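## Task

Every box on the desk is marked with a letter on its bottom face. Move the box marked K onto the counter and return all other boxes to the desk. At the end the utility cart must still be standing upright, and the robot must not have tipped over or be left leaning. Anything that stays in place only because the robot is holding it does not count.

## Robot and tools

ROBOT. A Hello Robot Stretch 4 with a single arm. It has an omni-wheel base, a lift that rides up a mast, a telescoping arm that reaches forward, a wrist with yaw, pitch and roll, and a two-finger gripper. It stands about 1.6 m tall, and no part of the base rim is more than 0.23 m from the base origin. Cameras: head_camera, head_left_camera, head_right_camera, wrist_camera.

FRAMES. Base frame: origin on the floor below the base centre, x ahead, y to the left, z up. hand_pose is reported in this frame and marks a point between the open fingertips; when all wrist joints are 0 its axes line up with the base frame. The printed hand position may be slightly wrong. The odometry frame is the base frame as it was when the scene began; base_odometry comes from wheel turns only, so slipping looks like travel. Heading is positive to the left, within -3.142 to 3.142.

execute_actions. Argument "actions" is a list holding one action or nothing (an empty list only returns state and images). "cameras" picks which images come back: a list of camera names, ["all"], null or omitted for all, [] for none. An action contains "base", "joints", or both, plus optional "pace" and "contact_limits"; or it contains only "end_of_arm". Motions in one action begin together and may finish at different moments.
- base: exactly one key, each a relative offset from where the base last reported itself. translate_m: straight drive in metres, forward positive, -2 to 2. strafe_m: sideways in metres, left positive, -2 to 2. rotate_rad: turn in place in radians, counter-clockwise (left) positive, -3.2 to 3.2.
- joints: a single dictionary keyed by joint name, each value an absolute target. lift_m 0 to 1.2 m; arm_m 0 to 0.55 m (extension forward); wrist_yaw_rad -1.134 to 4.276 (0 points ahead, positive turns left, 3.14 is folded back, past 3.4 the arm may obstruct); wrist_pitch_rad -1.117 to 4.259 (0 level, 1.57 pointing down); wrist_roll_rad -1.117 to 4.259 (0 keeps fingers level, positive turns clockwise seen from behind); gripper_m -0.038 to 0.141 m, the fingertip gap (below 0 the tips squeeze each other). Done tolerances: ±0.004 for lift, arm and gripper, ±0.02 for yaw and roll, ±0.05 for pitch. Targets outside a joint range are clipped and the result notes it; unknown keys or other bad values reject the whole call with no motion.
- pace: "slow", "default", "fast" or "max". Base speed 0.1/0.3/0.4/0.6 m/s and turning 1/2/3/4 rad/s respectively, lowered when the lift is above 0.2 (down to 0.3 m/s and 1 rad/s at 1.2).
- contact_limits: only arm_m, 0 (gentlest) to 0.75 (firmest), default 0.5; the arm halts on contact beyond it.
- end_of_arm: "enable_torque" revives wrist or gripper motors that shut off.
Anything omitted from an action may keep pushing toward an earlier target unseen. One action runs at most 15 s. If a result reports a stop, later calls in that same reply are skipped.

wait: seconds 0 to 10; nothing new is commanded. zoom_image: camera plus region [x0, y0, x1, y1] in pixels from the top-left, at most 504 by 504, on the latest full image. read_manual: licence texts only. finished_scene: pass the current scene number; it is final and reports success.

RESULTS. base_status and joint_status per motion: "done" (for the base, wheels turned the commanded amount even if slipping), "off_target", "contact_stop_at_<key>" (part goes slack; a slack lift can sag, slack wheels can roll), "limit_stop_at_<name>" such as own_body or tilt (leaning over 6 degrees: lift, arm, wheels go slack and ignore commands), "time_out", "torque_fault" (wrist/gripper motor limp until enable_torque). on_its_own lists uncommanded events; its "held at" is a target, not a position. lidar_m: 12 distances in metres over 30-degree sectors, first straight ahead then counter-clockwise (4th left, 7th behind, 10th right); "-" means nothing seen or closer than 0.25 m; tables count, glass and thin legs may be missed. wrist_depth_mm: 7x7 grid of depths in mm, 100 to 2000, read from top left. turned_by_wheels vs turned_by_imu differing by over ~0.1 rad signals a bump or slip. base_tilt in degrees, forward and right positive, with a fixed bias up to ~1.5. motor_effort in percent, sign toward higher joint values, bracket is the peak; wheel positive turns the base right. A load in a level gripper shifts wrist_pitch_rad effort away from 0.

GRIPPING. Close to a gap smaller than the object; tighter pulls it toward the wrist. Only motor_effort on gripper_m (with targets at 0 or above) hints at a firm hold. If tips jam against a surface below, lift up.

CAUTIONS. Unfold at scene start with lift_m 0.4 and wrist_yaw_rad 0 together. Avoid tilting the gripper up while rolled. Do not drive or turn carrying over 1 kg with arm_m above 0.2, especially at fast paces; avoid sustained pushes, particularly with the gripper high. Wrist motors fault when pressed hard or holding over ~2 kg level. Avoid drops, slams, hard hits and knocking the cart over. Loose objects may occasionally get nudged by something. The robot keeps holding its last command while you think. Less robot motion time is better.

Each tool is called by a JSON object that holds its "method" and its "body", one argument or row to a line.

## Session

{"method": "execute_actions", "body": {
  "actions": []
}}

Scene clock: 0.00 s.
base_odometry: x=+0.000 y=+0.000 heading=+0.000 (m, m, rad; odometry frame)
turned_by_wheels: +0.000 (rad since the last result)
turned_by_imu: +0.000 (rad since the last result)
base_tilt: forward=+0.5 right=+1.2 (deg)
lidar_m: 1.84 2.06 1.90 2.61 2.52 2.22 1.41 1.38 1.01 0.78 0.74 0.82
base_status: not commanded
joint_positions: lift_m=+0.122 arm_m=-0.001 wrist_yaw_rad=+3.221 wrist_pitch_rad=-0.016 wrist_roll_rad=-0.012 gripper_m=+0.057
joint_status: not commanded
motor_effort: lift_m=+18 arm_m=+0 wrist_yaw_rad=-2 wrist_pitch_rad=-6 wrist_roll_rad=+1 gripper_m=-3 wheel_0=+0 wheel_1=+0 wheel_2=+0 (%)
hand_pose: x=-0.1249 y=+0.0641 z=+0.3052 quat_wxyz=(-0.040, +0.008, -0.006, +0.999) (m; base frame)
wrist_depth_mm: - - 137 1863 - - - / - - 135 1808 - - - / - - 135 287 - - - / - 121 137 1983 - - - / 204 1576 1537 1863 - - - / 211 1138 198 1255 211 1308 1397 / 216 732 778 146 778 809 878
pictures: head_camera, head_left_camera, head_right_camera, wrist_camera
Images, in order (width x height): head_camera 420x560, head_left_camera 420x672, head_right_camera 420x672, wrist_camera 616x392.

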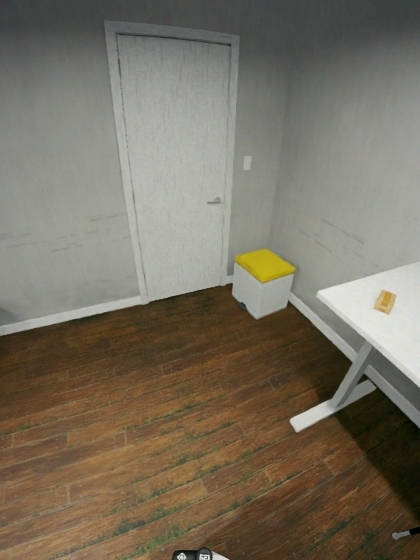

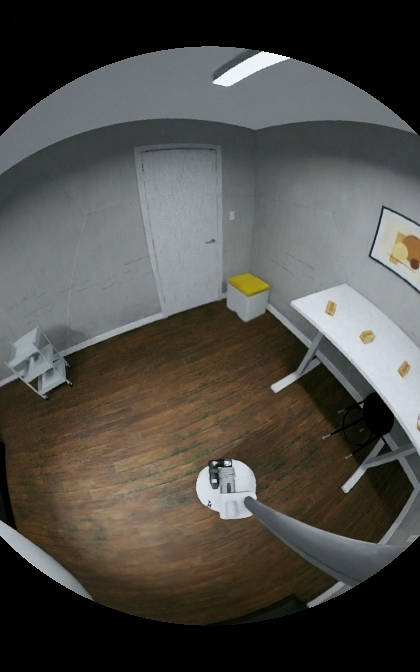

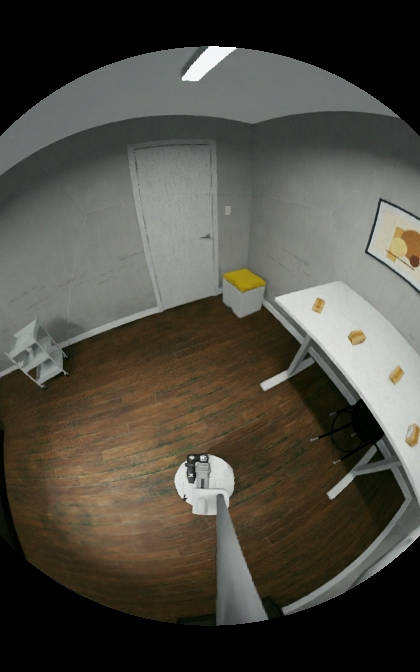

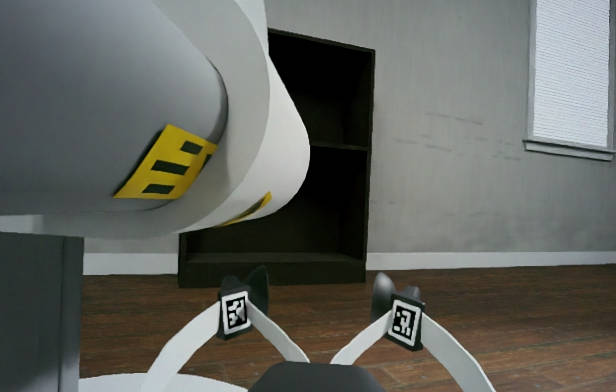

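{"method": "execute_actions", "body": {
  "actions": [
    {"base": {"rotate_rad": -1.15}, "joints": {"lift_m": 0.8, "wrist_yaw_rad": 0, "gripper_m": 0.105, "wrist_roll_rad": 0}, "pace": "fast"}
  ]
}}

Scene clock: 11.20 s.
base_odometry: x=+0.000 y=+0.000 heading=-1.150 (m, m, rad; odometry frame)
turned_by_wheels: -1.150 (rad since the last result)
turned_by_imu: -1.155 (rad since the last result)
base_tilt: forward=+0.5 right=+1.1 (deg)
lidar_m: 0.76 0.80 1.83 2.05 1.89 2.01 2.56 2.44 1.47 1.37 1.11 0.80
base_status: done
joint_positions: lift_m=+0.800 arm_m=-0.001 wrist_yaw_rad=+0.000 wrist_pitch_rad=-0.016 wrist_roll_rad=+0.000 gripper_m=+0.105
joint_status: all done
motor_effort: lift_m=+20(26) arm_m=+0(0) wrist_yaw_rad=-2(7) wrist_pitch_rad=-4(7) wrist_roll_rad=+2(0) gripper_m=-2(1) wheel_0=+2(11) wheel_1=+1(7) wheel_2=+1(9) (%)
hand_pose: x=+0.4581 y=-0.0873 z=+0.9828 quat_wxyz=(+1.000, +0.000, -0.008, +0.000) (m; base frame)
wrist_depth_mm: 1336 1308 1308 1336 1336 1336 1336 / 1308 1308 1308 1366 1336 1366 1336 / 1336 1336 1366 1366 1336 1366 1336 / 1308 1336 1336 1336 1336 1308 1336 / 621 647 676 609 634 603 683 / 1118 1336 198 1336 1336 1308 1138 / 960 1336 1336 146 1336 1366 891
pictures: head_camera, head_left_camera, head_right_camera, wrist_camera
Images, in order (width x height): head_camera 420x560, head_left_camera 420x672, head_right_camera 420x672, wrist_camera 616x392.

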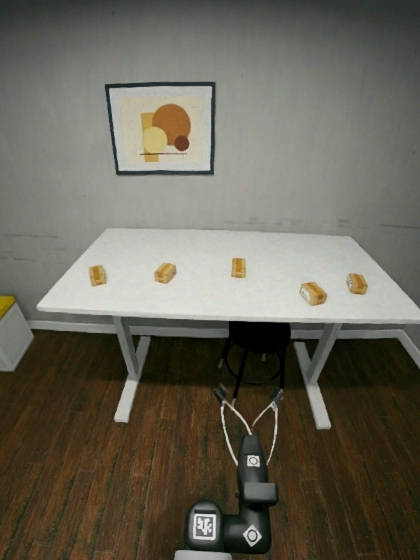

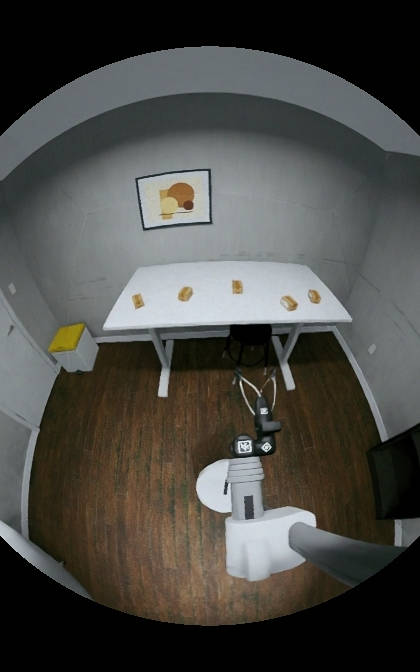

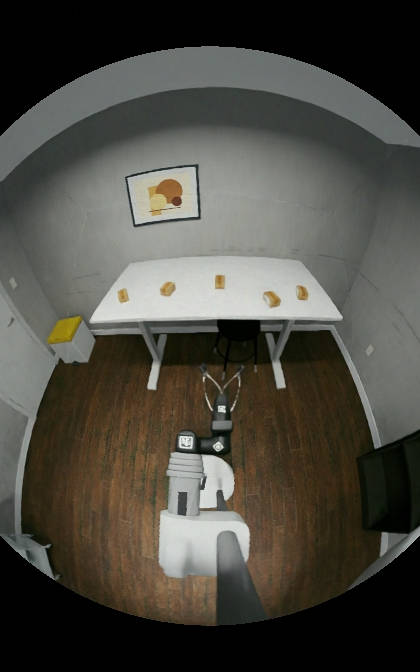

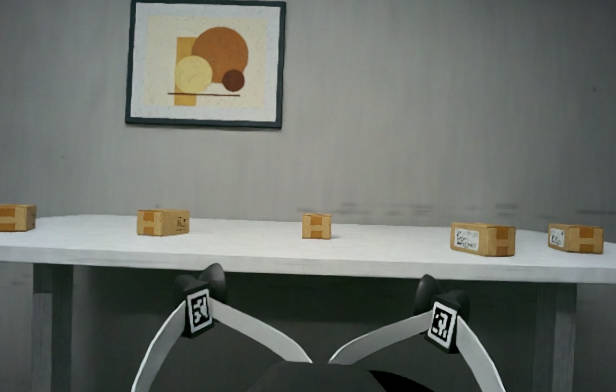

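{"method": "zoom_image", "body": {
  "camera": "head_camera",
  "region": [60, 240, 260, 330]
}}

{"method": "zoom_image", "body": {
  "camera": "head_camera",
  "region": [210, 240, 410, 330]
}}

Region (60, 240, 260, 330) of head_camera's 420x560 image, scaled by 2.520, with more detail than that image has; it fills the top 227 rows of this view, and the rest is white.

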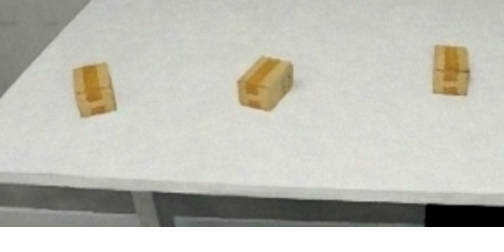

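Region (210, 240, 410, 330) of head_camera's 420x560 image, scaled by 2.520, with more detail than that image has; it fills the top 227 rows of this view, and the rest is white.

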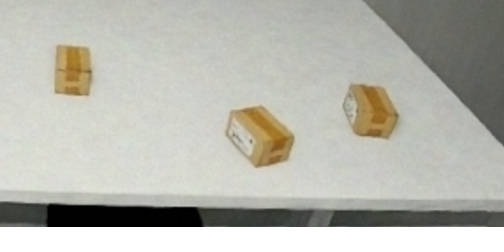

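{"method": "execute_actions", "body": {
  "actions": [
    {"base": {"translate_m": 0.37}, "joints": {"lift_m": 0.975, "wrist_pitch_rad": 0.3, "wrist_yaw_rad": -0.1, "arm_m": 0.24}, "pace": "fast"}
  ],
  "cameras": ["head_camera", "wrist_camera"]
}}

Scene clock: 49.20 s.
base_odometry: x=+0.151 y=-0.338 heading=-1.149 (m, m, rad; odometry frame)
turned_by_wheels: +0.000 (rad since the last result)
turned_by_imu: -0.002 (rad since the last result)
base_tilt: forward=+0.4 right=+1.2 (deg)
lidar_m: 0.39 0.41 0.58 2.05 2.16 2.19 2.95 2.42 1.45 1.59 0.57 0.41
base_status: done
joint_positions: lift_m=+0.975 arm_m=+0.239 wrist_yaw_rad=-0.100 wrist_pitch_rad=+0.302 wrist_roll_rad=+0.000 gripper_m=+0.105
joint_status: all done
motor_effort: lift_m=+20(22) arm_m=+7(7) wrist_yaw_rad=-2(5) wrist_pitch_rad=-6(6) wrist_roll_rad=+3(3) gripper_m=-2(0) wheel_0=+2(8) wheel_1=+1(6) wheel_2=+1(11) (%)
hand_pose: x=+0.6751 y=-0.1144 z=+1.0673 quat_wxyz=(+0.987, +0.007, +0.150, -0.049) (m; base frame)
wrist_depth_mm: 627 640 654 668 676 691 707 / 654 668 683 691 715 723 750 / 683 707 715 723 750 759 778 / 699 699 723 750 768 778 798 / 500 508 517 525 535 535 539 / 387 387 197 399 384 389 407 / 310 304 306 147 312 300 327
pictures: head_camera, wrist_camera
Images, in order (width x height): head_camera 420x560, wrist_camera 616x392.

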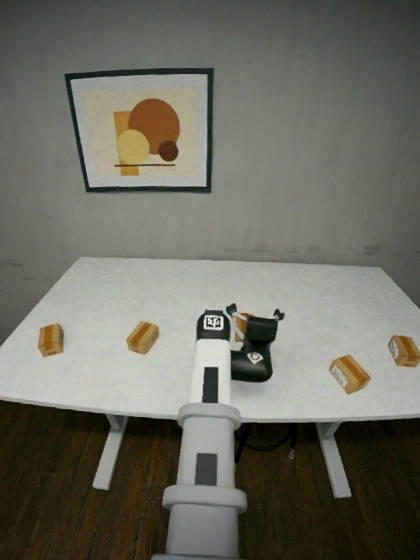

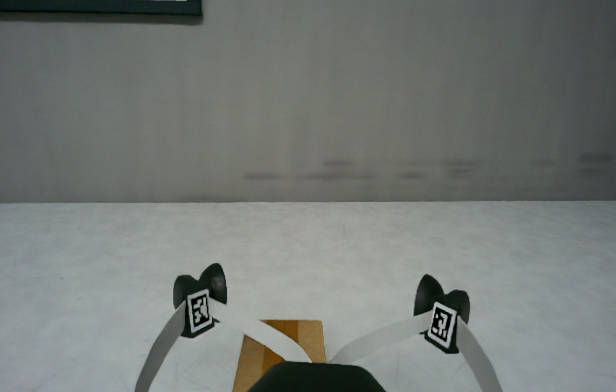

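{"method": "execute_actions", "body": {
  "actions": [
    {"joints": {"lift_m": 0.957, "wrist_pitch_rad": 0.5, "wrist_yaw_rad": 0.0, "arm_m": 0.248, "gripper_m": 0.09}, "pace": "fast"}
  ],
  "cameras": ["wrist_camera"]
}}

Scene clock: 60.53 s.
base_odometry: x=+0.151 y=-0.338 heading=-1.149 (m, m, rad; odometry frame)
turned_by_wheels: +0.000 (rad since the last result)
turned_by_imu: -0.001 (rad since the last result)
base_tilt: forward=+0.5 right=+1.2 (deg)
lidar_m: 0.38 0.42 0.57 2.04 2.14 2.14 2.93 2.44 1.45 1.57 0.58 0.42
base_status: not commanded
joint_positions: lift_m=+0.957 arm_m=+0.247 wrist_yaw_rad=+0.000 wrist_pitch_rad=+0.502 wrist_roll_rad=+0.000 gripper_m=+0.090
joint_status: all done
motor_effort: lift_m=+16(20) arm_m=+7(7) wrist_yaw_rad=+1(2) wrist_pitch_rad=-4(5) wrist_roll_rad=+1(1) gripper_m=-2(1) wheel_0=+1(2) wheel_1=+1(1) wheel_2=+1(1) (%)
hand_pose: x=+0.6707 y=-0.0875 z=+0.9967 quat_wxyz=(+0.969, +0.000, +0.248, +0.000) (m; base frame)
wrist_depth_mm: 640 647 640 647 647 640 640 / 691 683 683 691 676 683 683 / 544 549 549 559 559 564 569 / 402 407 407 410 415 415 421 / 319 322 325 245 315 329 329 / 264 266 196 211 206 271 272 / 225 221 229 145 224 223 230
pictures: wrist_camera
Images, in order (width x height): wrist_camera 616x392.

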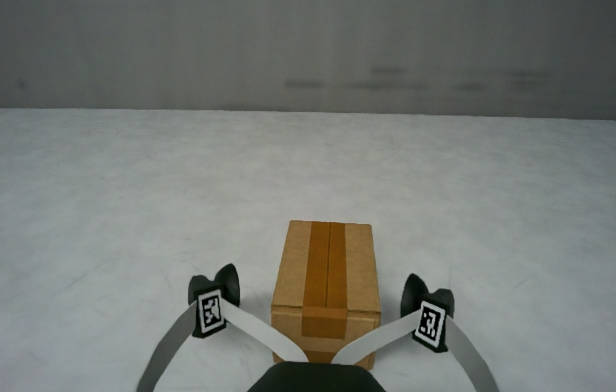

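{"method": "execute_actions", "body": {
  "actions": [
    {"joints": {"lift_m": 0.946, "wrist_yaw_rad": -0.03, "arm_m": 0.262, "gripper_m": 0.02}, "pace": "fast"}
  ],
  "cameras": ["wrist_camera"]
}}

Scene clock: 68.10 s.
base_odometry: x=+0.151 y=-0.338 heading=-1.149 (m, m, rad; odometry frame)
turned_by_wheels: +0.000 (rad since the last result)
turned_by_imu: -0.001 (rad since the last result)
base_tilt: forward=+0.5 right=+1.2 (deg)
lidar_m: 0.38 0.40 0.57 2.05 2.14 2.16 2.94 2.43 1.43 1.56 0.58 0.41
base_status: not commanded
joint_positions: lift_m=+0.946 arm_m=+0.261 wrist_yaw_rad=-0.030 wrist_pitch_rad=+0.503 wrist_roll_rad=+0.000 gripper_m=+0.020
joint_status: all done
motor_effort: lift_m=+16(18) arm_m=+7(8) wrist_yaw_rad=-1(3) wrist_pitch_rad=-8(7) wrist_roll_rad=+4(2) gripper_m=-18(19) wheel_0=+1(2) wheel_1=+1(1) wheel_2=+0(1) (%)
hand_pose: x=+0.6818 y=-0.0949 z=+0.9854 quat_wxyz=(+0.968, +0.004, +0.249, -0.014) (m; base frame)
wrist_depth_mm: 615 621 627 634 634 634 634 / 661 661 661 676 691 683 691 / 508 512 517 521 521 535 539 / 379 377 382 384 392 392 394 / 300 303 304 219 297 309 310 / 249 251 188 180 187 255 256 / 213 208 210 180 204 169 217
pictures: wrist_camera
Images, in order (width x height): wrist_camera 616x392.

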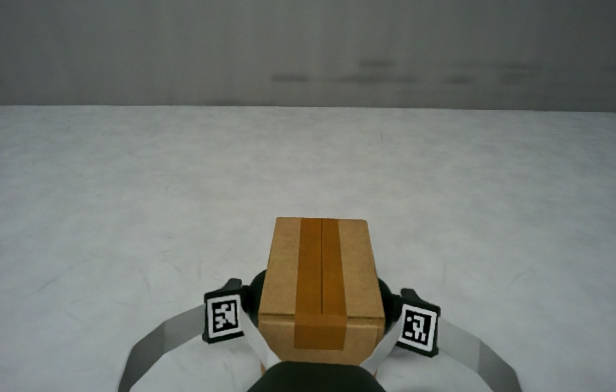

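{"method": "execute_actions", "body": {
  "actions": [
    {"base": {"strafe_m": -0.13}, "joints": {"lift_m": 1.0, "wrist_pitch_rad": -0.9, "wrist_roll_rad": 1.55, "wrist_yaw_rad": 1.45}, "pace": "fast"}
  ],
  "cameras": ["head_camera"]
}}

Scene clock: 73.47 s.
base_odometry: x=+0.033 y=-0.391 heading=-1.149 (m, m, rad; odometry frame)
turned_by_wheels: +0.000 (rad since the last result)
turned_by_imu: -0.001 (rad since the last result)
base_tilt: forward=+0.6 right=+1.0 (deg)
lidar_m: 0.39 0.41 0.57 2.19 2.29 2.25 2.92 2.24 1.32 1.54 0.58 0.43
base_status: done
joint_positions: lift_m=+1.000 arm_m=+0.261 wrist_yaw_rad=+1.450 wrist_pitch_rad=-0.898 wrist_roll_rad=+1.550 gripper_m=+0.020
joint_status: all done
motor_effort: lift_m=+20(22) arm_m=+7(7) wrist_yaw_rad=+0(4) wrist_pitch_rad=-9(14) wrist_roll_rad=+2(7) gripper_m=-16(18) wheel_0=+1(11) wheel_1=+1(11) wheel_2=+0(0) (%)
hand_pose: x=+0.5402 y=+0.1680 z=+1.4036 quat_wxyz=(+0.281, +0.677, +0.186, +0.654) (m; base frame)
wrist_depth_mm: 991 1118 1182 1118 1042 960 917 / 991 1118 1308 1397 1366 1255 1182 / 991 1098 1281 1537 1756 1808 1618 / 1008 1138 1281 1499 1863 - 1921 / 1008 1118 1255 218 1863 - 1863 / 991 1098 187 179 186 - 1863 / 1025 1098 1281 180 1808 169 1708
pictures: head_camera
Images, in order (width x height): head_camera 420x560.

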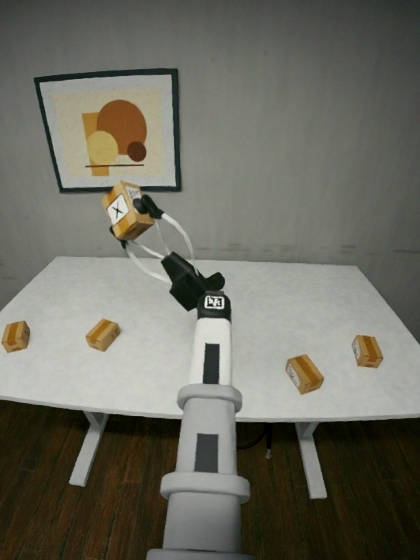

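{"method": "zoom_image", "body": {
  "camera": "head_camera",
  "region": [80, 165, 190, 265]
}}

{"method": "zoom_image", "body": {
  "camera": "head_camera",
  "region": [260, 320, 420, 430]
}}

Region (80, 165, 190, 265) of head_camera's 420x560 image, scaled by 4.582, with more detail than that image has; it fills the top 458 rows of this view, and the rest is white.

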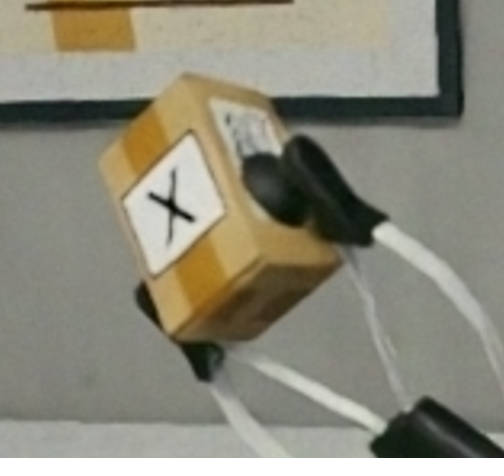

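Region (260, 320, 420, 430) of head_camera's 420x560 image, scaled by 3.150, with more detail than that image has; it fills the top 346 rows of this view, and the rest is white.

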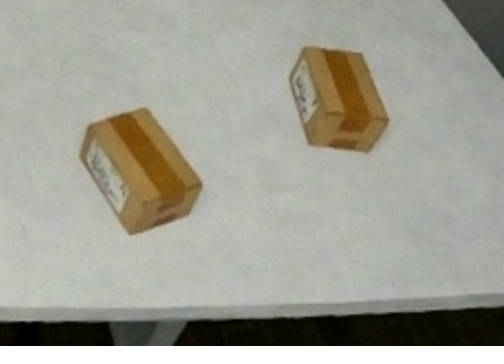

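{"method": "execute_actions", "body": {
  "actions": [
    {"base": {"strafe_m": -0.13}, "joints": {"lift_m": 0.96, "wrist_pitch_rad": 0.5, "wrist_roll_rad": 0, "wrist_yaw_rad": 1.0}, "pace": "fast"}
  ],
  "cameras": ["head_camera", "wrist_camera"]
}}

Scene clock: 102.07 s.
base_odometry: x=-0.086 y=-0.444 heading=-1.149 (m, m, rad; odometry frame)
turned_by_wheels: +0.000 (rad since the last result)
turned_by_imu: -0.001 (rad since the last result)
base_tilt: forward=+0.5 right=+1.2 (deg)
lidar_m: 0.39 0.42 0.57 2.31 2.32 2.42 2.93 1.64 1.19 1.40 0.57 0.42
base_status: done
joint_positions: lift_m=+0.960 arm_m=+0.261 wrist_yaw_rad=+1.000 wrist_pitch_rad=+0.503 wrist_roll_rad=+0.000 gripper_m=+0.020
joint_status: all done
motor_effort: lift_m=+16(19) arm_m=+6(7) wrist_yaw_rad=-1(7) wrist_pitch_rad=-7(11) wrist_roll_rad=+0(6) gripper_m=-19(18) wheel_0=+0(12) wheel_1=+2(10) wheel_2=+0(0) (%)
hand_pose: x=+0.6419 y=+0.1655 z=+0.9994 quat_wxyz=(+0.850, -0.119, +0.218, +0.464) (m; base frame)
wrist_depth_mm: 1756 1921 1661 1098 831 676 564 / 1808 768 866 866 809 691 580 / 554 484 525 569 569 574 574 / 407 415 415 415 418 421 424 / 324 325 329 218 317 332 332 / 268 271 188 180 187 272 273 / 229 223 225 181 220 169 233
pictures: head_camera, wrist_camera
Images, in order (width x height): head_camera 420x560, wrist_camera 616x392.

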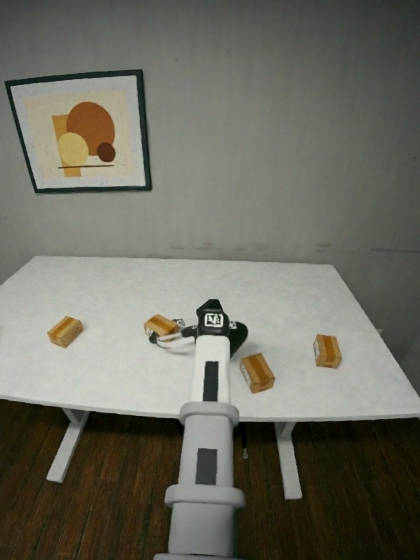

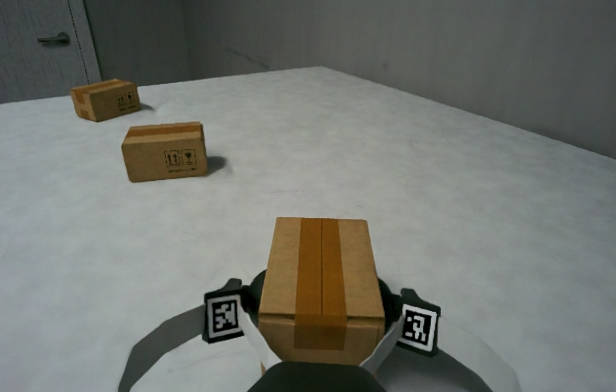

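{"method": "execute_actions", "body": {
  "actions": [
    {"joints": {"gripper_m": 0.068, "lift_m": 0.946}, "pace": "fast"}
  ],
  "cameras": ["wrist_camera", "head_camera"]
}}

{"method": "zoom_image", "body": {
  "camera": "head_camera",
  "region": [210, 320, 370, 430]
}}

Scene clock: 106.77 s.
base_odometry: x=-0.086 y=-0.444 heading=-1.149 (m, m, rad; odometry frame)
turned_by_wheels: +0.000 (rad since the last result)
turned_by_imu: -0.001 (rad since the last result)
base_tilt: forward=+0.6 right=+1.1 (deg)
lidar_m: 0.38 0.40 0.55 2.30 2.34 2.43 2.92 1.65 1.20 1.39 0.58 0.42
base_status: not commanded
joint_positions: lift_m=+0.946 arm_m=+0.261 wrist_yaw_rad=+1.000 wrist_pitch_rad=+0.502 wrist_roll_rad=+0.000 gripper_m=+0.068
joint_status: all done
motor_effort: lift_m=+16(16) arm_m=+6(7) wrist_yaw_rad=-1(1) wrist_pitch_rad=-5(8) wrist_roll_rad=+0(0) gripper_m=+0(19) wheel_0=+0(0) wheel_1=+2(2) wheel_2=+0(0) (%)
hand_pose: x=+0.6420 y=+0.1655 z=+0.9855 quat_wxyz=(+0.850, -0.119, +0.218, +0.464) (m; base frame)
wrist_depth_mm: 1756 1983 1708 1118 831 668 569 / 1708 732 820 809 798 676 580 / 521 449 488 530 530 535 539 / 384 387 389 387 392 394 392 / 304 304 307 228 309 309 309 / 251 253 197 192 193 256 256 / 214 210 215 145 211 211 217
pictures: head_camera, wrist_camera
Images, in order (width x height): head_camera 420x560, wrist_camera 616x392.

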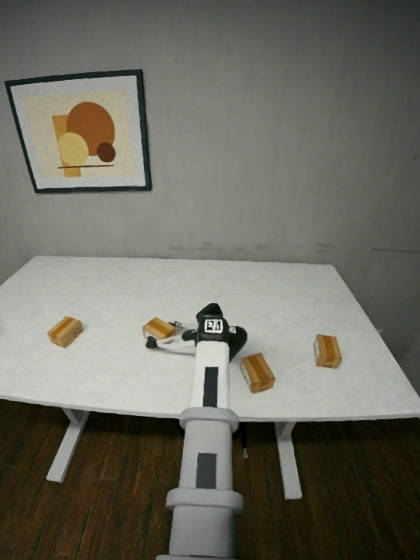

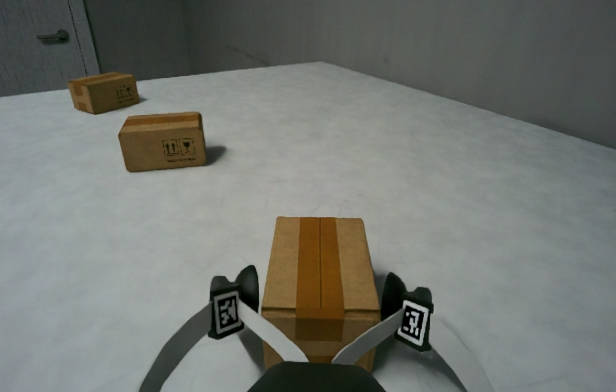

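Region (210, 320, 370, 430) of head_camera's 420x560 image, scaled by 3.150, with more detail than that image has; it fills the top 346 rows of this view, and the rest is white.

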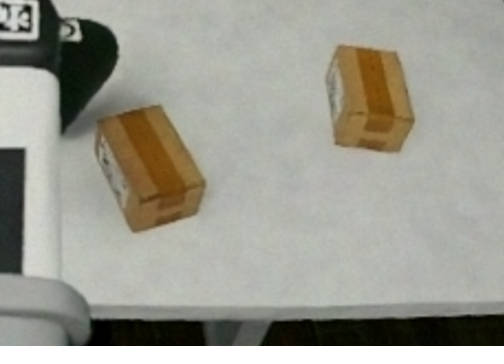

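{"method": "execute_actions", "body": {
  "actions": [
    {"joints": {"wrist_pitch_rad": 0.28}, "pace": "fast"}
  ],
  "cameras": []
}}

{"method": "execute_actions", "body": {
  "actions": [
    {"base": {"strafe_m": -0.116}, "joints": {"gripper_m": 0.095, "arm_m": 0.066, "wrist_yaw_rad": 0.35}, "pace": "fast"}
  ],
  "cameras": ["head_camera", "wrist_camera"]
}}

Scene clock: 120.40 s.
base_odometry: x=-0.086 y=-0.444 heading=-1.149 (m, m, rad; odometry frame)
turned_by_wheels: +0.000 (rad since the last result)
turned_by_imu: -0.001 (rad since the last result)
base_tilt: forward=+0.5 right=+1.0 (deg)
lidar_m: 0.38 0.41 0.57 2.33 2.33 2.43 2.93 1.63 1.19 1.40 0.57 0.41
base_status: not commanded
joint_positions: lift_m=+0.946 arm_m=+0.261 wrist_yaw_rad=+1.000 wrist_pitch_rad=+0.282 wrist_roll_rad=+0.000 gripper_m=+0.068
joint_status: all done
motor_effort: lift_m=+16(16) arm_m=+7(7) wrist_yaw_rad=+0(1) wrist_pitch_rad=-6(9) wrist_roll_rad=-1(1) gripper_m=-1(2) wheel_0=+0(0) wheel_1=+2(1) wheel_2=+0(0) (%)
hand_pose: x=+0.6550 y=+0.1859 z=+1.0439 quat_wxyz=(+0.869, -0.067, +0.124, +0.475) (m; base frame)
wrist_depth_mm: 1808 - 1661 1118 820 654 569 / 1863 - 1808 1182 866 683 585 / 1921 - 1863 1138 878 707 591 / 668 654 707 715 732 676 603 / 466 436 449 484 488 488 496 / 351 357 196 366 211 368 370 / 283 273 287 145 281 282 293
pictures: none
No camera images: the call's "cameras" was empty. Leave "cameras" out to get every camera's image.

Scene clock: 121.83 s.
base_odometry: x=-0.192 y=-0.491 heading=-1.149 (m, m, rad; odometry frame)
turned_by_wheels: +0.000 (rad since the last result)
turned_by_imu: +0.000 (rad since the last result)
base_tilt: forward=+0.5 right=+1.1 (deg)
lidar_m: 0.38 0.41 0.55 2.42 2.42 2.56 2.92 1.49 1.09 1.28 0.59 0.42
base_status: done
joint_positions: lift_m=+0.946 arm_m=+0.067 wrist_yaw_rad=+0.350 wrist_pitch_rad=+0.282 wrist_roll_rad=+0.000 gripper_m=+0.095
joint_status: all done
motor_effort: lift_m=+16(16) arm_m=-6(7) wrist_yaw_rad=-1(8) wrist_pitch_rad=-5(7) wrist_roll_rad=-1(1) gripper_m=+0(2) wheel_0=-1(10) wheel_1=+1(13) wheel_2=+0(0) (%)
hand_pose: x=+0.5284 y=+0.0129 z=+1.0440 quat_wxyz=(+0.975, -0.024, +0.139, +0.172) (m; base frame)
wrist_depth_mm: 1078 991 904 842 788 741 699 / 1182 1060 960 891 820 759 707 / 1182 1098 1008 917 842 788 741 / 683 691 715 723 723 750 732 / 466 415 477 484 492 500 500 / 353 362 196 366 349 355 373 / 283 277 289 145 283 282 296
pictures: head_camera, wrist_camera
Images, in order (width x height): head_camera 420x560, wrist_camera 616x392.

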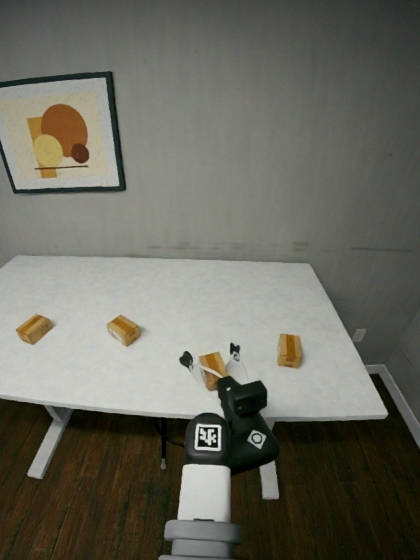

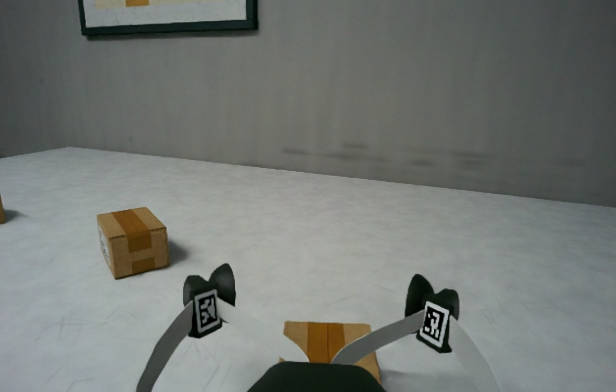

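{"method": "execute_actions", "body": {
  "actions": [
    {"joints": {"wrist_pitch_rad": 0.5, "wrist_yaw_rad": 0.33, "gripper_m": 0.02}, "pace": "fast"}
  ],
  "cameras": ["wrist_camera"]
}}

Scene clock: 127.23 s.
base_odometry: x=-0.192 y=-0.491 heading=-1.149 (m, m, rad; odometry frame)
turned_by_wheels: +0.000 (rad since the last result)
turned_by_imu: -0.001 (rad since the last result)
base_tilt: forward=+0.5 right=+1.1 (deg)
lidar_m: 0.40 0.42 0.57 2.43 2.42 2.56 2.92 1.49 1.08 1.28 0.58 0.42
base_status: not commanded
joint_positions: lift_m=+0.946 arm_m=+0.067 wrist_yaw_rad=+0.330 wrist_pitch_rad=+0.503 wrist_roll_rad=+0.000 gripper_m=+0.020
joint_status: all done
motor_effort: lift_m=+16(16) arm_m=-7(7) wrist_yaw_rad=-1(4) wrist_pitch_rad=-8(10) wrist_roll_rad=+0(1) gripper_m=-16(19) wheel_0=+0(1) wheel_1=+1(2) wheel_2=+0(1) (%)
hand_pose: x=+0.5056 y=-0.0008 z=+0.9854 quat_wxyz=(+0.955, -0.041, +0.245, +0.159) (m; base frame)
wrist_depth_mm: 1078 991 917 842 788 723 699 / 809 788 809 820 798 759 715 / 517 413 521 525 530 535 544 / 384 384 384 387 389 392 394 / 303 304 307 220 297 310 310 / 252 253 186 181 189 256 257 / 214 208 211 182 204 205 218
pictures: wrist_camera
Images, in order (width x height): wrist_camera 616x392.

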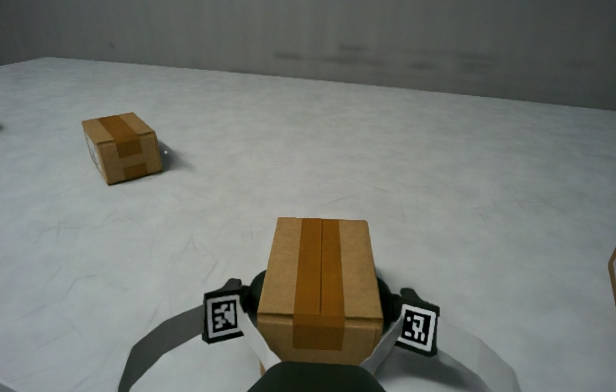

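{"method": "execute_actions", "body": {
  "actions": [
    {"base": {"strafe_m": -0.089}, "joints": {"lift_m": 0.958, "arm_m": 0.17, "wrist_pitch_rad": -0.85, "wrist_roll_rad": 1.35, "wrist_yaw_rad": 1.6}, "pace": "fast"}
  ],
  "cameras": ["head_camera"]
}}

Scene clock: 132.63 s.
base_odometry: x=-0.273 y=-0.528 heading=-1.149 (m, m, rad; odometry frame)
turned_by_wheels: +0.000 (rad since the last result)
turned_by_imu: -0.001 (rad since the last result)
base_tilt: forward=+0.5 right=+1.2 (deg)
lidar_m: 0.39 0.42 0.58 2.52 2.50 2.64 2.92 1.33 1.00 1.19 1.23 0.44
base_status: done
joint_positions: lift_m=+0.958 arm_m=+0.169 wrist_yaw_rad=+1.600 wrist_pitch_rad=-0.848 wrist_roll_rad=+1.350 gripper_m=+0.020
joint_status: all done
motor_effort: lift_m=+20(21) arm_m=+7(7) wrist_yaw_rad=+0(7) wrist_pitch_rad=-9(15) wrist_roll_rad=+2(7) gripper_m=-18(17) wheel_0=+0(12) wheel_1=+0(11) wheel_2=+0(0) (%)
hand_pose: x=+0.4216 y=+0.1934 z=+1.3523 quat_wxyz=(+0.312, +0.627, +0.185, +0.690) (m; base frame)
wrist_depth_mm: 991 1098 1281 1430 1366 1255 1138 / 1008 1138 1308 1537 1808 1708 1499 / 1008 1138 1366 1618 1983 - - / 1025 1182 1366 1576 - - - / 1060 1205 1430 219 - - - / 1078 1229 187 181 187 - - / 798 878 1430 181 - 169 -
pictures: head_camera
Images, in order (width x height): head_camera 420x560.

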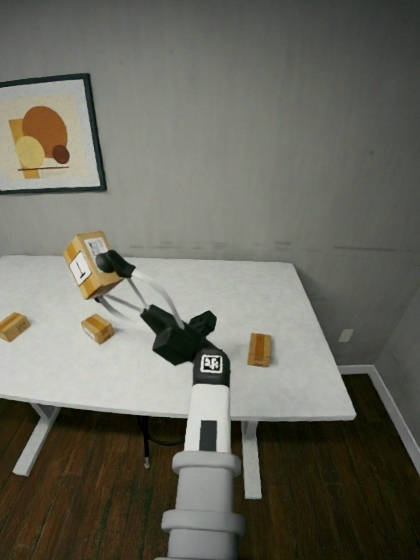

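{"method": "zoom_image", "body": {
  "camera": "head_camera",
  "region": [45, 220, 155, 315]
}}

{"method": "zoom_image", "body": {
  "camera": "head_camera",
  "region": [190, 310, 330, 420]
}}

Region (45, 220, 155, 315) of head_camera's 420x560 image, scaled by 4.582, with more detail than that image has; it fills the top 435 rows of this view, and the rest is white.

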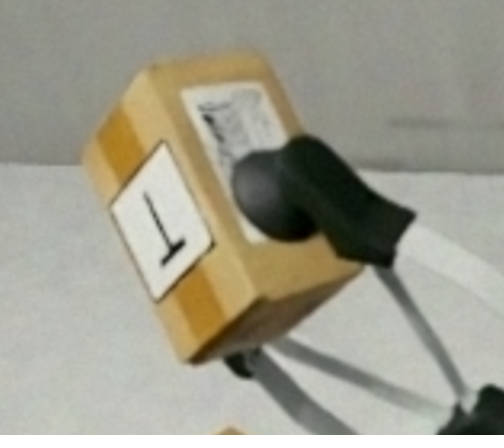

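Region (190, 310, 330, 420) of head_camera's 420x560 image, scaled by 3.600, with more detail than that image has; it fills the top 396 rows of this view, and the rest is white.

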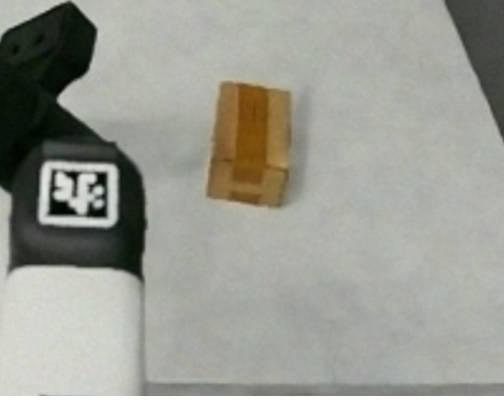

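{"method": "execute_actions", "body": {
  "actions": [
    {"joints": {"arm_m": 0.18, "wrist_pitch_rad": 0.5, "wrist_roll_rad": 0, "wrist_yaw_rad": 0.65}, "pace": "fast"}
  ],
  "cameras": []
}}

{"method": "execute_actions", "body": {
  "actions": [
    {"joints": {"gripper_m": 0.068, "lift_m": 0.946}, "pace": "fast"}
  ],
  "cameras": ["wrist_camera"]
}}

{"method": "execute_actions", "body": {
  "actions": [
    {"joints": {"wrist_pitch_rad": 0.28}, "pace": "fast"}
  ],
  "cameras": []
}}

{"method": "execute_actions", "body": {
  "actions": [
    {"joints": {"gripper_m": 0.092, "wrist_yaw_rad": -0.19}, "pace": "fast"}
  ],
  "cameras": ["head_camera", "wrist_camera"]
}}

Scene clock: 147.80 s.
base_odometry: x=-0.273 y=-0.528 heading=-1.149 (m, m, rad; odometry frame)
turned_by_wheels: +0.000 (rad since the last result)
turned_by_imu: -0.001 (rad since the last result)
base_tilt: forward=+0.5 right=+1.2 (deg)
lidar_m: 0.39 0.41 0.57 2.51 2.50 2.65 2.92 1.34 1.00 1.19 1.23 0.41
base_status: not commanded
joint_positions: lift_m=+0.958 arm_m=+0.179 wrist_yaw_rad=+0.650 wrist_pitch_rad=+0.503 wrist_roll_rad=+0.000 gripper_m=+0.020
joint_status: all done
motor_effort: lift_m=+21(20) arm_m=+7(8) wrist_yaw_rad=-2(7) wrist_pitch_rad=-6(10) wrist_roll_rad=+0(8) gripper_m=-17(17) wheel_0=+0(0) wheel_1=+0(0) wheel_2=+0(0) (%)
hand_pose: x=+0.6039 y=+0.0835 z=+0.9970 quat_wxyz=(+0.918, -0.079, +0.236, +0.309) (m; base frame)
wrist_depth_mm: 1618 1308 1025 866 732 647 580 / 854 842 854 854 759 683 609 / 549 449 549 554 564 569 569 / 404 389 410 413 413 413 415 / 320 324 325 220 314 329 327 / 265 266 187 181 188 270 271 / 226 221 222 181 218 217 230
pictures: none
No camera images: the call's "cameras" was empty. Leave "cameras" out to get every camera's image.

Scene clock: 149.07 s.
base_odometry: x=-0.273 y=-0.528 heading=-1.149 (m, m, rad; odometry frame)
turned_by_wheels: +0.000 (rad since the last result)
turned_by_imu: +0.000 (rad since the last result)
base_tilt: forward=+0.5 right=+1.0 (deg)
lidar_m: 0.39 0.42 0.56 2.52 2.49 2.66 2.92 1.34 1.02 1.19 1.25 0.42
base_status: not commanded
joint_positions: lift_m=+0.946 arm_m=+0.179 wrist_yaw_rad=+0.650 wrist_pitch_rad=+0.502 wrist_roll_rad=+0.000 gripper_m=+0.068
joint_status: all done
motor_effort: lift_m=+16(18) arm_m=+7(7) wrist_yaw_rad=-2(2) wrist_pitch_rad=-6(7) wrist_roll_rad=+2(3) gripper_m=-2(20) wheel_0=+0(0) wheel_1=+0(0) wheel_2=+0(0) (%)
hand_pose: x=+0.6039 y=+0.0835 z=+0.9855 quat_wxyz=(+0.918, -0.079, +0.235, +0.309) (m; base frame)
wrist_depth_mm: 1661 1255 1025 866 732 640 574 / 809 809 809 820 741 676 615 / 517 415 525 525 530 535 539 / 384 387 384 389 392 392 394 / 301 304 307 227 307 309 310 / 251 252 196 193 193 255 257 / 214 209 216 145 211 211 217
pictures: wrist_camera
Images, in order (width x height): wrist_camera 616x392.

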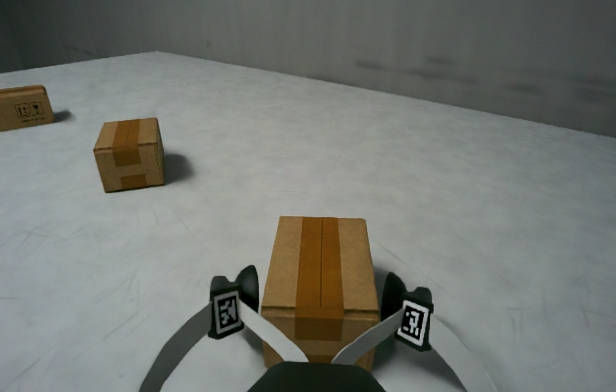

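Scene clock: 149.70 s.
base_odometry: x=-0.273 y=-0.528 heading=-1.149 (m, m, rad; odometry frame)
turned_by_wheels: +0.000 (rad since the last result)
turned_by_imu: +0.000 (rad since the last result)
base_tilt: forward=+0.4 right=+1.0 (deg)
lidar_m: 0.39 0.42 0.58 2.51 2.50 2.66 2.93 1.33 1.01 1.20 1.24 0.42
base_status: not commanded
joint_positions: lift_m=+0.946 arm_m=+0.179 wrist_yaw_rad=+0.650 wrist_pitch_rad=+0.282 wrist_roll_rad=+0.000 gripper_m=+0.068
joint_status: all done
motor_effort: lift_m=+17(16) arm_m=+7(7) wrist_yaw_rad=-1(1) wrist_pitch_rad=-6(8) wrist_roll_rad=+1(1) gripper_m=-4(4) wheel_0=-1(0) wheel_1=+0(0) wheel_2=+0(0) (%)
hand_pose: x=+0.6232 y=+0.0981 z=+1.0440 quat_wxyz=(+0.938, -0.045, +0.133, +0.316) (m; base frame)
wrist_depth_mm: 1661 1281 1008 854 741 647 585 / 1808 1366 1078 891 768 661 603 / 1863 1308 1098 946 788 691 615 / 591 699 715 723 723 683 627 / 469 394 480 484 488 492 500 / 353 357 196 364 211 368 368 / 283 274 287 145 282 282 294
pictures: none
No camera images: the call's "cameras" was empty. Leave "cameras" out to get every camera's image.

Scene clock: 150.73 s.
base_odometry: x=-0.273 y=-0.528 heading=-1.149 (m, m, rad; odometry frame)
turned_by_wheels: +0.000 (rad since the last result)
turned_by_imu: +0.000 (rad since the last result)
base_tilt: forward=+0.4 right=+1.1 (deg)
lidar_m: 0.39 0.41 0.56 2.52 2.49 2.66 2.93 1.35 1.01 1.18 1.26 0.43
base_status: not commanded
joint_positions: lift_m=+0.946 arm_m=+0.179 wrist_yaw_rad=-0.190 wrist_pitch_rad=+0.282 wrist_roll_rad=+0.000 gripper_m=+0.092
joint_status: all done
motor_effort: lift_m=+16(16) arm_m=+6(7) wrist_yaw_rad=-2(7) wrist_pitch_rad=-7(7) wrist_roll_rad=+0(0) gripper_m=-2(4) wheel_0=+0(0) wheel_1=+0(0) wheel_2=+0(0) (%)
hand_pose: x=+0.6054 y=-0.1381 z=+1.0440 quat_wxyz=(+0.986, +0.013, +0.140, -0.094) (m; base frame)
wrist_depth_mm: 676 699 715 750 778 809 854 / 691 723 750 768 831 854 891 / 723 750 778 820 854 891 931 / 683 691 699 715 878 946 991 / 462 469 477 488 488 991 1042 / 351 357 198 366 334 373 1118 / 283 274 289 145 282 283 309
pictures: head_camera, wrist_camera
Images, in order (width x height): head_camera 420x560, wrist_camera 616x392.

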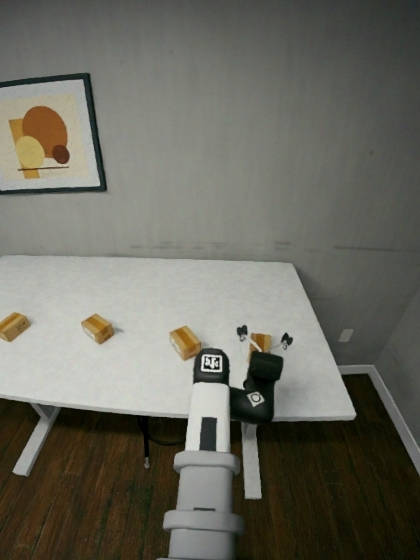

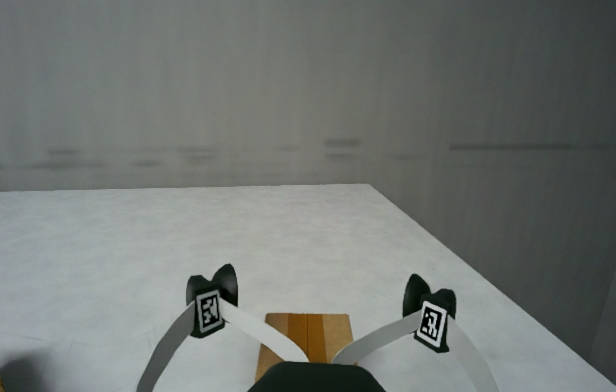

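{"method": "execute_actions", "body": {
  "actions": [
    {"joints": {"wrist_pitch_rad": 0.5, "wrist_yaw_rad": -0.15, "arm_m": 0.188, "gripper_m": 0.02}, "pace": "fast"}
  ],
  "cameras": ["wrist_camera"]
}}

Scene clock: 155.70 s.
base_odometry: x=-0.273 y=-0.528 heading=-1.149 (m, m, rad; odometry frame)
turned_by_wheels: +0.000 (rad since the last result)
turned_by_imu: -0.001 (rad since the last result)
base_tilt: forward=+0.5 right=+1.0 (deg)
lidar_m: 0.38 0.42 0.56 2.52 2.50 2.67 2.92 1.34 1.00 1.19 1.25 0.41
base_status: not commanded
joint_positions: lift_m=+0.946 arm_m=+0.187 wrist_yaw_rad=-0.150 wrist_pitch_rad=+0.503 wrist_roll_rad=+0.000 gripper_m=+0.020
joint_status: all done
motor_effort: lift_m=+16(16) arm_m=+7(7) wrist_yaw_rad=+0(4) wrist_pitch_rad=-7(8) wrist_roll_rad=+2(0) gripper_m=-18(17) wheel_0=+0(0) wheel_1=+0(0) wheel_2=+1(0) (%)
hand_pose: x=+0.5946 y=-0.1243 z=+0.9854 quat_wxyz=(+0.966, +0.019, +0.248, -0.073) (m; base frame)
wrist_depth_mm: 661 683 707 723 759 759 798 / 699 723 741 759 798 831 866 / 508 517 517 521 530 904 946 / 377 382 387 387 392 392 1008 / 300 303 304 219 297 309 310 / 241 251 185 181 187 257 256 / 213 207 209 176 204 205 218
pictures: wrist_camera
Images, in order (width x height): wrist_camera 616x392.

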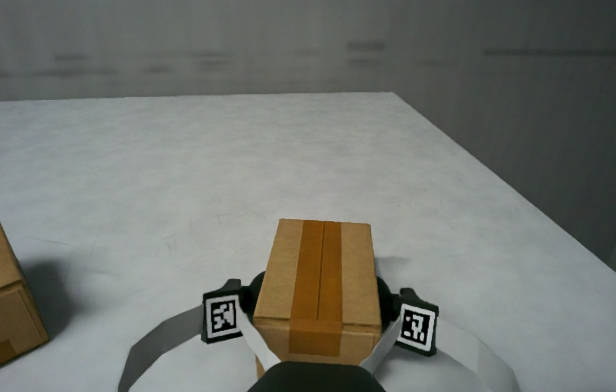

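{"method": "execute_actions", "body": {
  "actions": [
    {"base": {"strafe_m": 0.14}, "joints": {"lift_m": 0.958, "wrist_pitch_rad": -1.0, "wrist_roll_rad": 1.5, "wrist_yaw_rad": 1.35}, "pace": "fast"}
  ],
  "cameras": ["head_camera"]
}}

Scene clock: 163.03 s.
base_odometry: x=-0.145 y=-0.471 heading=-1.149 (m, m, rad; odometry frame)
turned_by_wheels: +0.000 (rad since the last result)
turned_by_imu: -0.002 (rad since the last result)
base_tilt: forward=+0.4 right=+1.1 (deg)
lidar_m: 0.39 0.40 0.57 2.37 2.39 2.51 2.92 1.55 1.14 1.33 0.57 0.43
base_status: done
joint_positions: lift_m=+0.958 arm_m=+0.187 wrist_yaw_rad=+1.350 wrist_pitch_rad=-0.998 wrist_roll_rad=+1.500 gripper_m=+0.020
joint_status: all done
motor_effort: lift_m=+20(21) arm_m=+7(6) wrist_yaw_rad=-1(6) wrist_pitch_rad=-6(15) wrist_roll_rad=+2(7) gripper_m=-19(18) wheel_0=+1(13) wheel_1=+0(13) wheel_2=+0(1) (%)
hand_pose: x=+0.4773 y=+0.1334 z=+1.3784 quat_wxyz=(+0.298, +0.686, +0.100, +0.656) (m; base frame)
wrist_depth_mm: 991 1118 1229 1205 1098 976 854 / 1025 1098 1281 1397 1397 1205 1060 / 1025 1118 1281 1464 1661 1576 1366 / 1025 1118 1281 1464 1708 - 1863 / 1025 1138 1308 218 1708 - - / 1042 1160 185 180 188 - - / 1060 1118 1281 175 1661 168 -
pictures: head_camera
Images, in order (width x height): head_camera 420x560.

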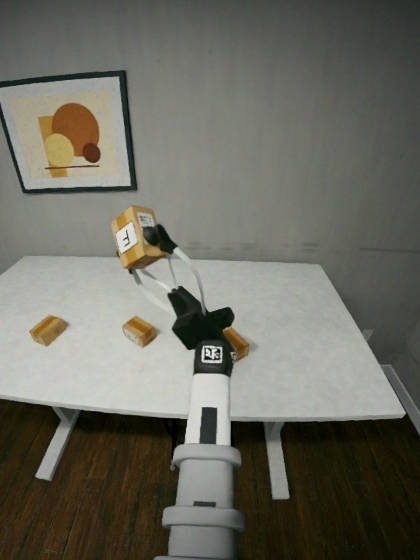

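{"method": "zoom_image", "body": {
  "camera": "head_camera",
  "region": [90, 195, 200, 285]
}}

Region (90, 195, 200, 285) of head_camera's 420x560 image, scaled by 4.582, with more detail than that image has; it fills the top 412 rows of this view, and the rest is white.

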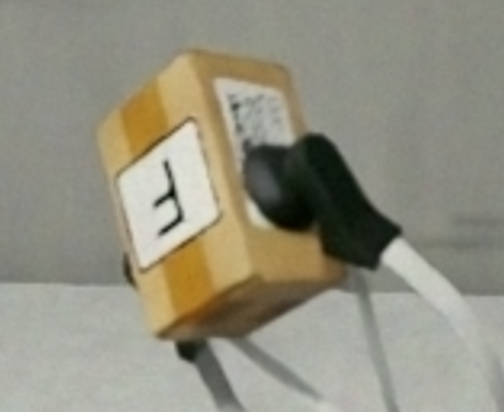

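{"method": "execute_actions", "body": {
  "actions": [
    {"base": {"strafe_m": 0.18}, "joints": {"arm_m": 0.47, "wrist_pitch_rad": 0.5, "wrist_roll_rad": 0, "wrist_yaw_rad": -0.4}, "pace": "fast"}
  ],
  "cameras": ["head_camera", "wrist_camera"]
}}

Scene clock: 206.57 s.
base_odometry: x=+0.019 y=-0.397 heading=-1.149 (m, m, rad; odometry frame)
turned_by_wheels: +0.000 (rad since the last result)
turned_by_imu: -0.002 (rad since the last result)
base_tilt: forward=+0.5 right=+1.1 (deg)
lidar_m: 0.39 0.40 0.55 2.19 2.25 2.26 2.94 2.23 1.31 1.50 0.58 0.42
base_status: done
joint_positions: lift_m=+0.958 arm_m=+0.469 wrist_yaw_rad=-0.400 wrist_pitch_rad=+0.503 wrist_roll_rad=+0.000 gripper_m=+0.020
joint_status: all done
motor_effort: lift_m=+21(21) arm_m=+7(7) wrist_yaw_rad=-1(9) wrist_pitch_rad=-7(8) wrist_roll_rad=+0(6) gripper_m=-18(18) wheel_0=+1(10) wheel_1=+0(11) wheel_2=+0(1) (%)
hand_pose: x=+0.8386 y=-0.1789 z=+0.9970 quat_wxyz=(+0.949, +0.050, +0.244, -0.192) (m; base frame)
wrist_depth_mm: 415 439 480 517 569 634 707 / 433 469 512 564 621 699 778 / 462 500 525 559 559 564 788 / 402 402 404 410 413 413 421 / 319 320 324 219 314 327 327 / 263 265 185 180 188 271 272 / 225 219 222 176 217 217 230
pictures: head_camera, wrist_camera
Images, in order (width x height): head_camera 420x560, wrist_camera 616x392.

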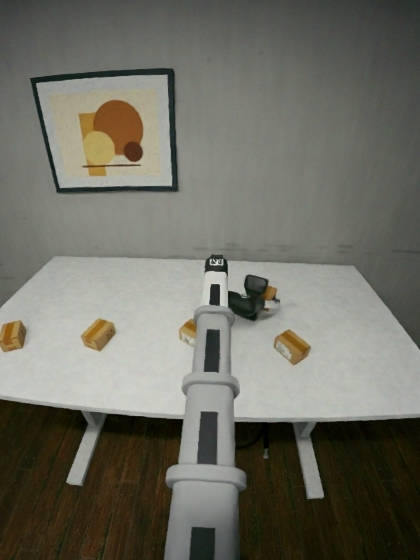

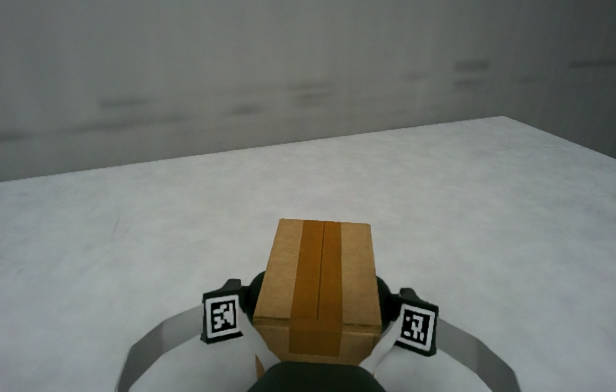

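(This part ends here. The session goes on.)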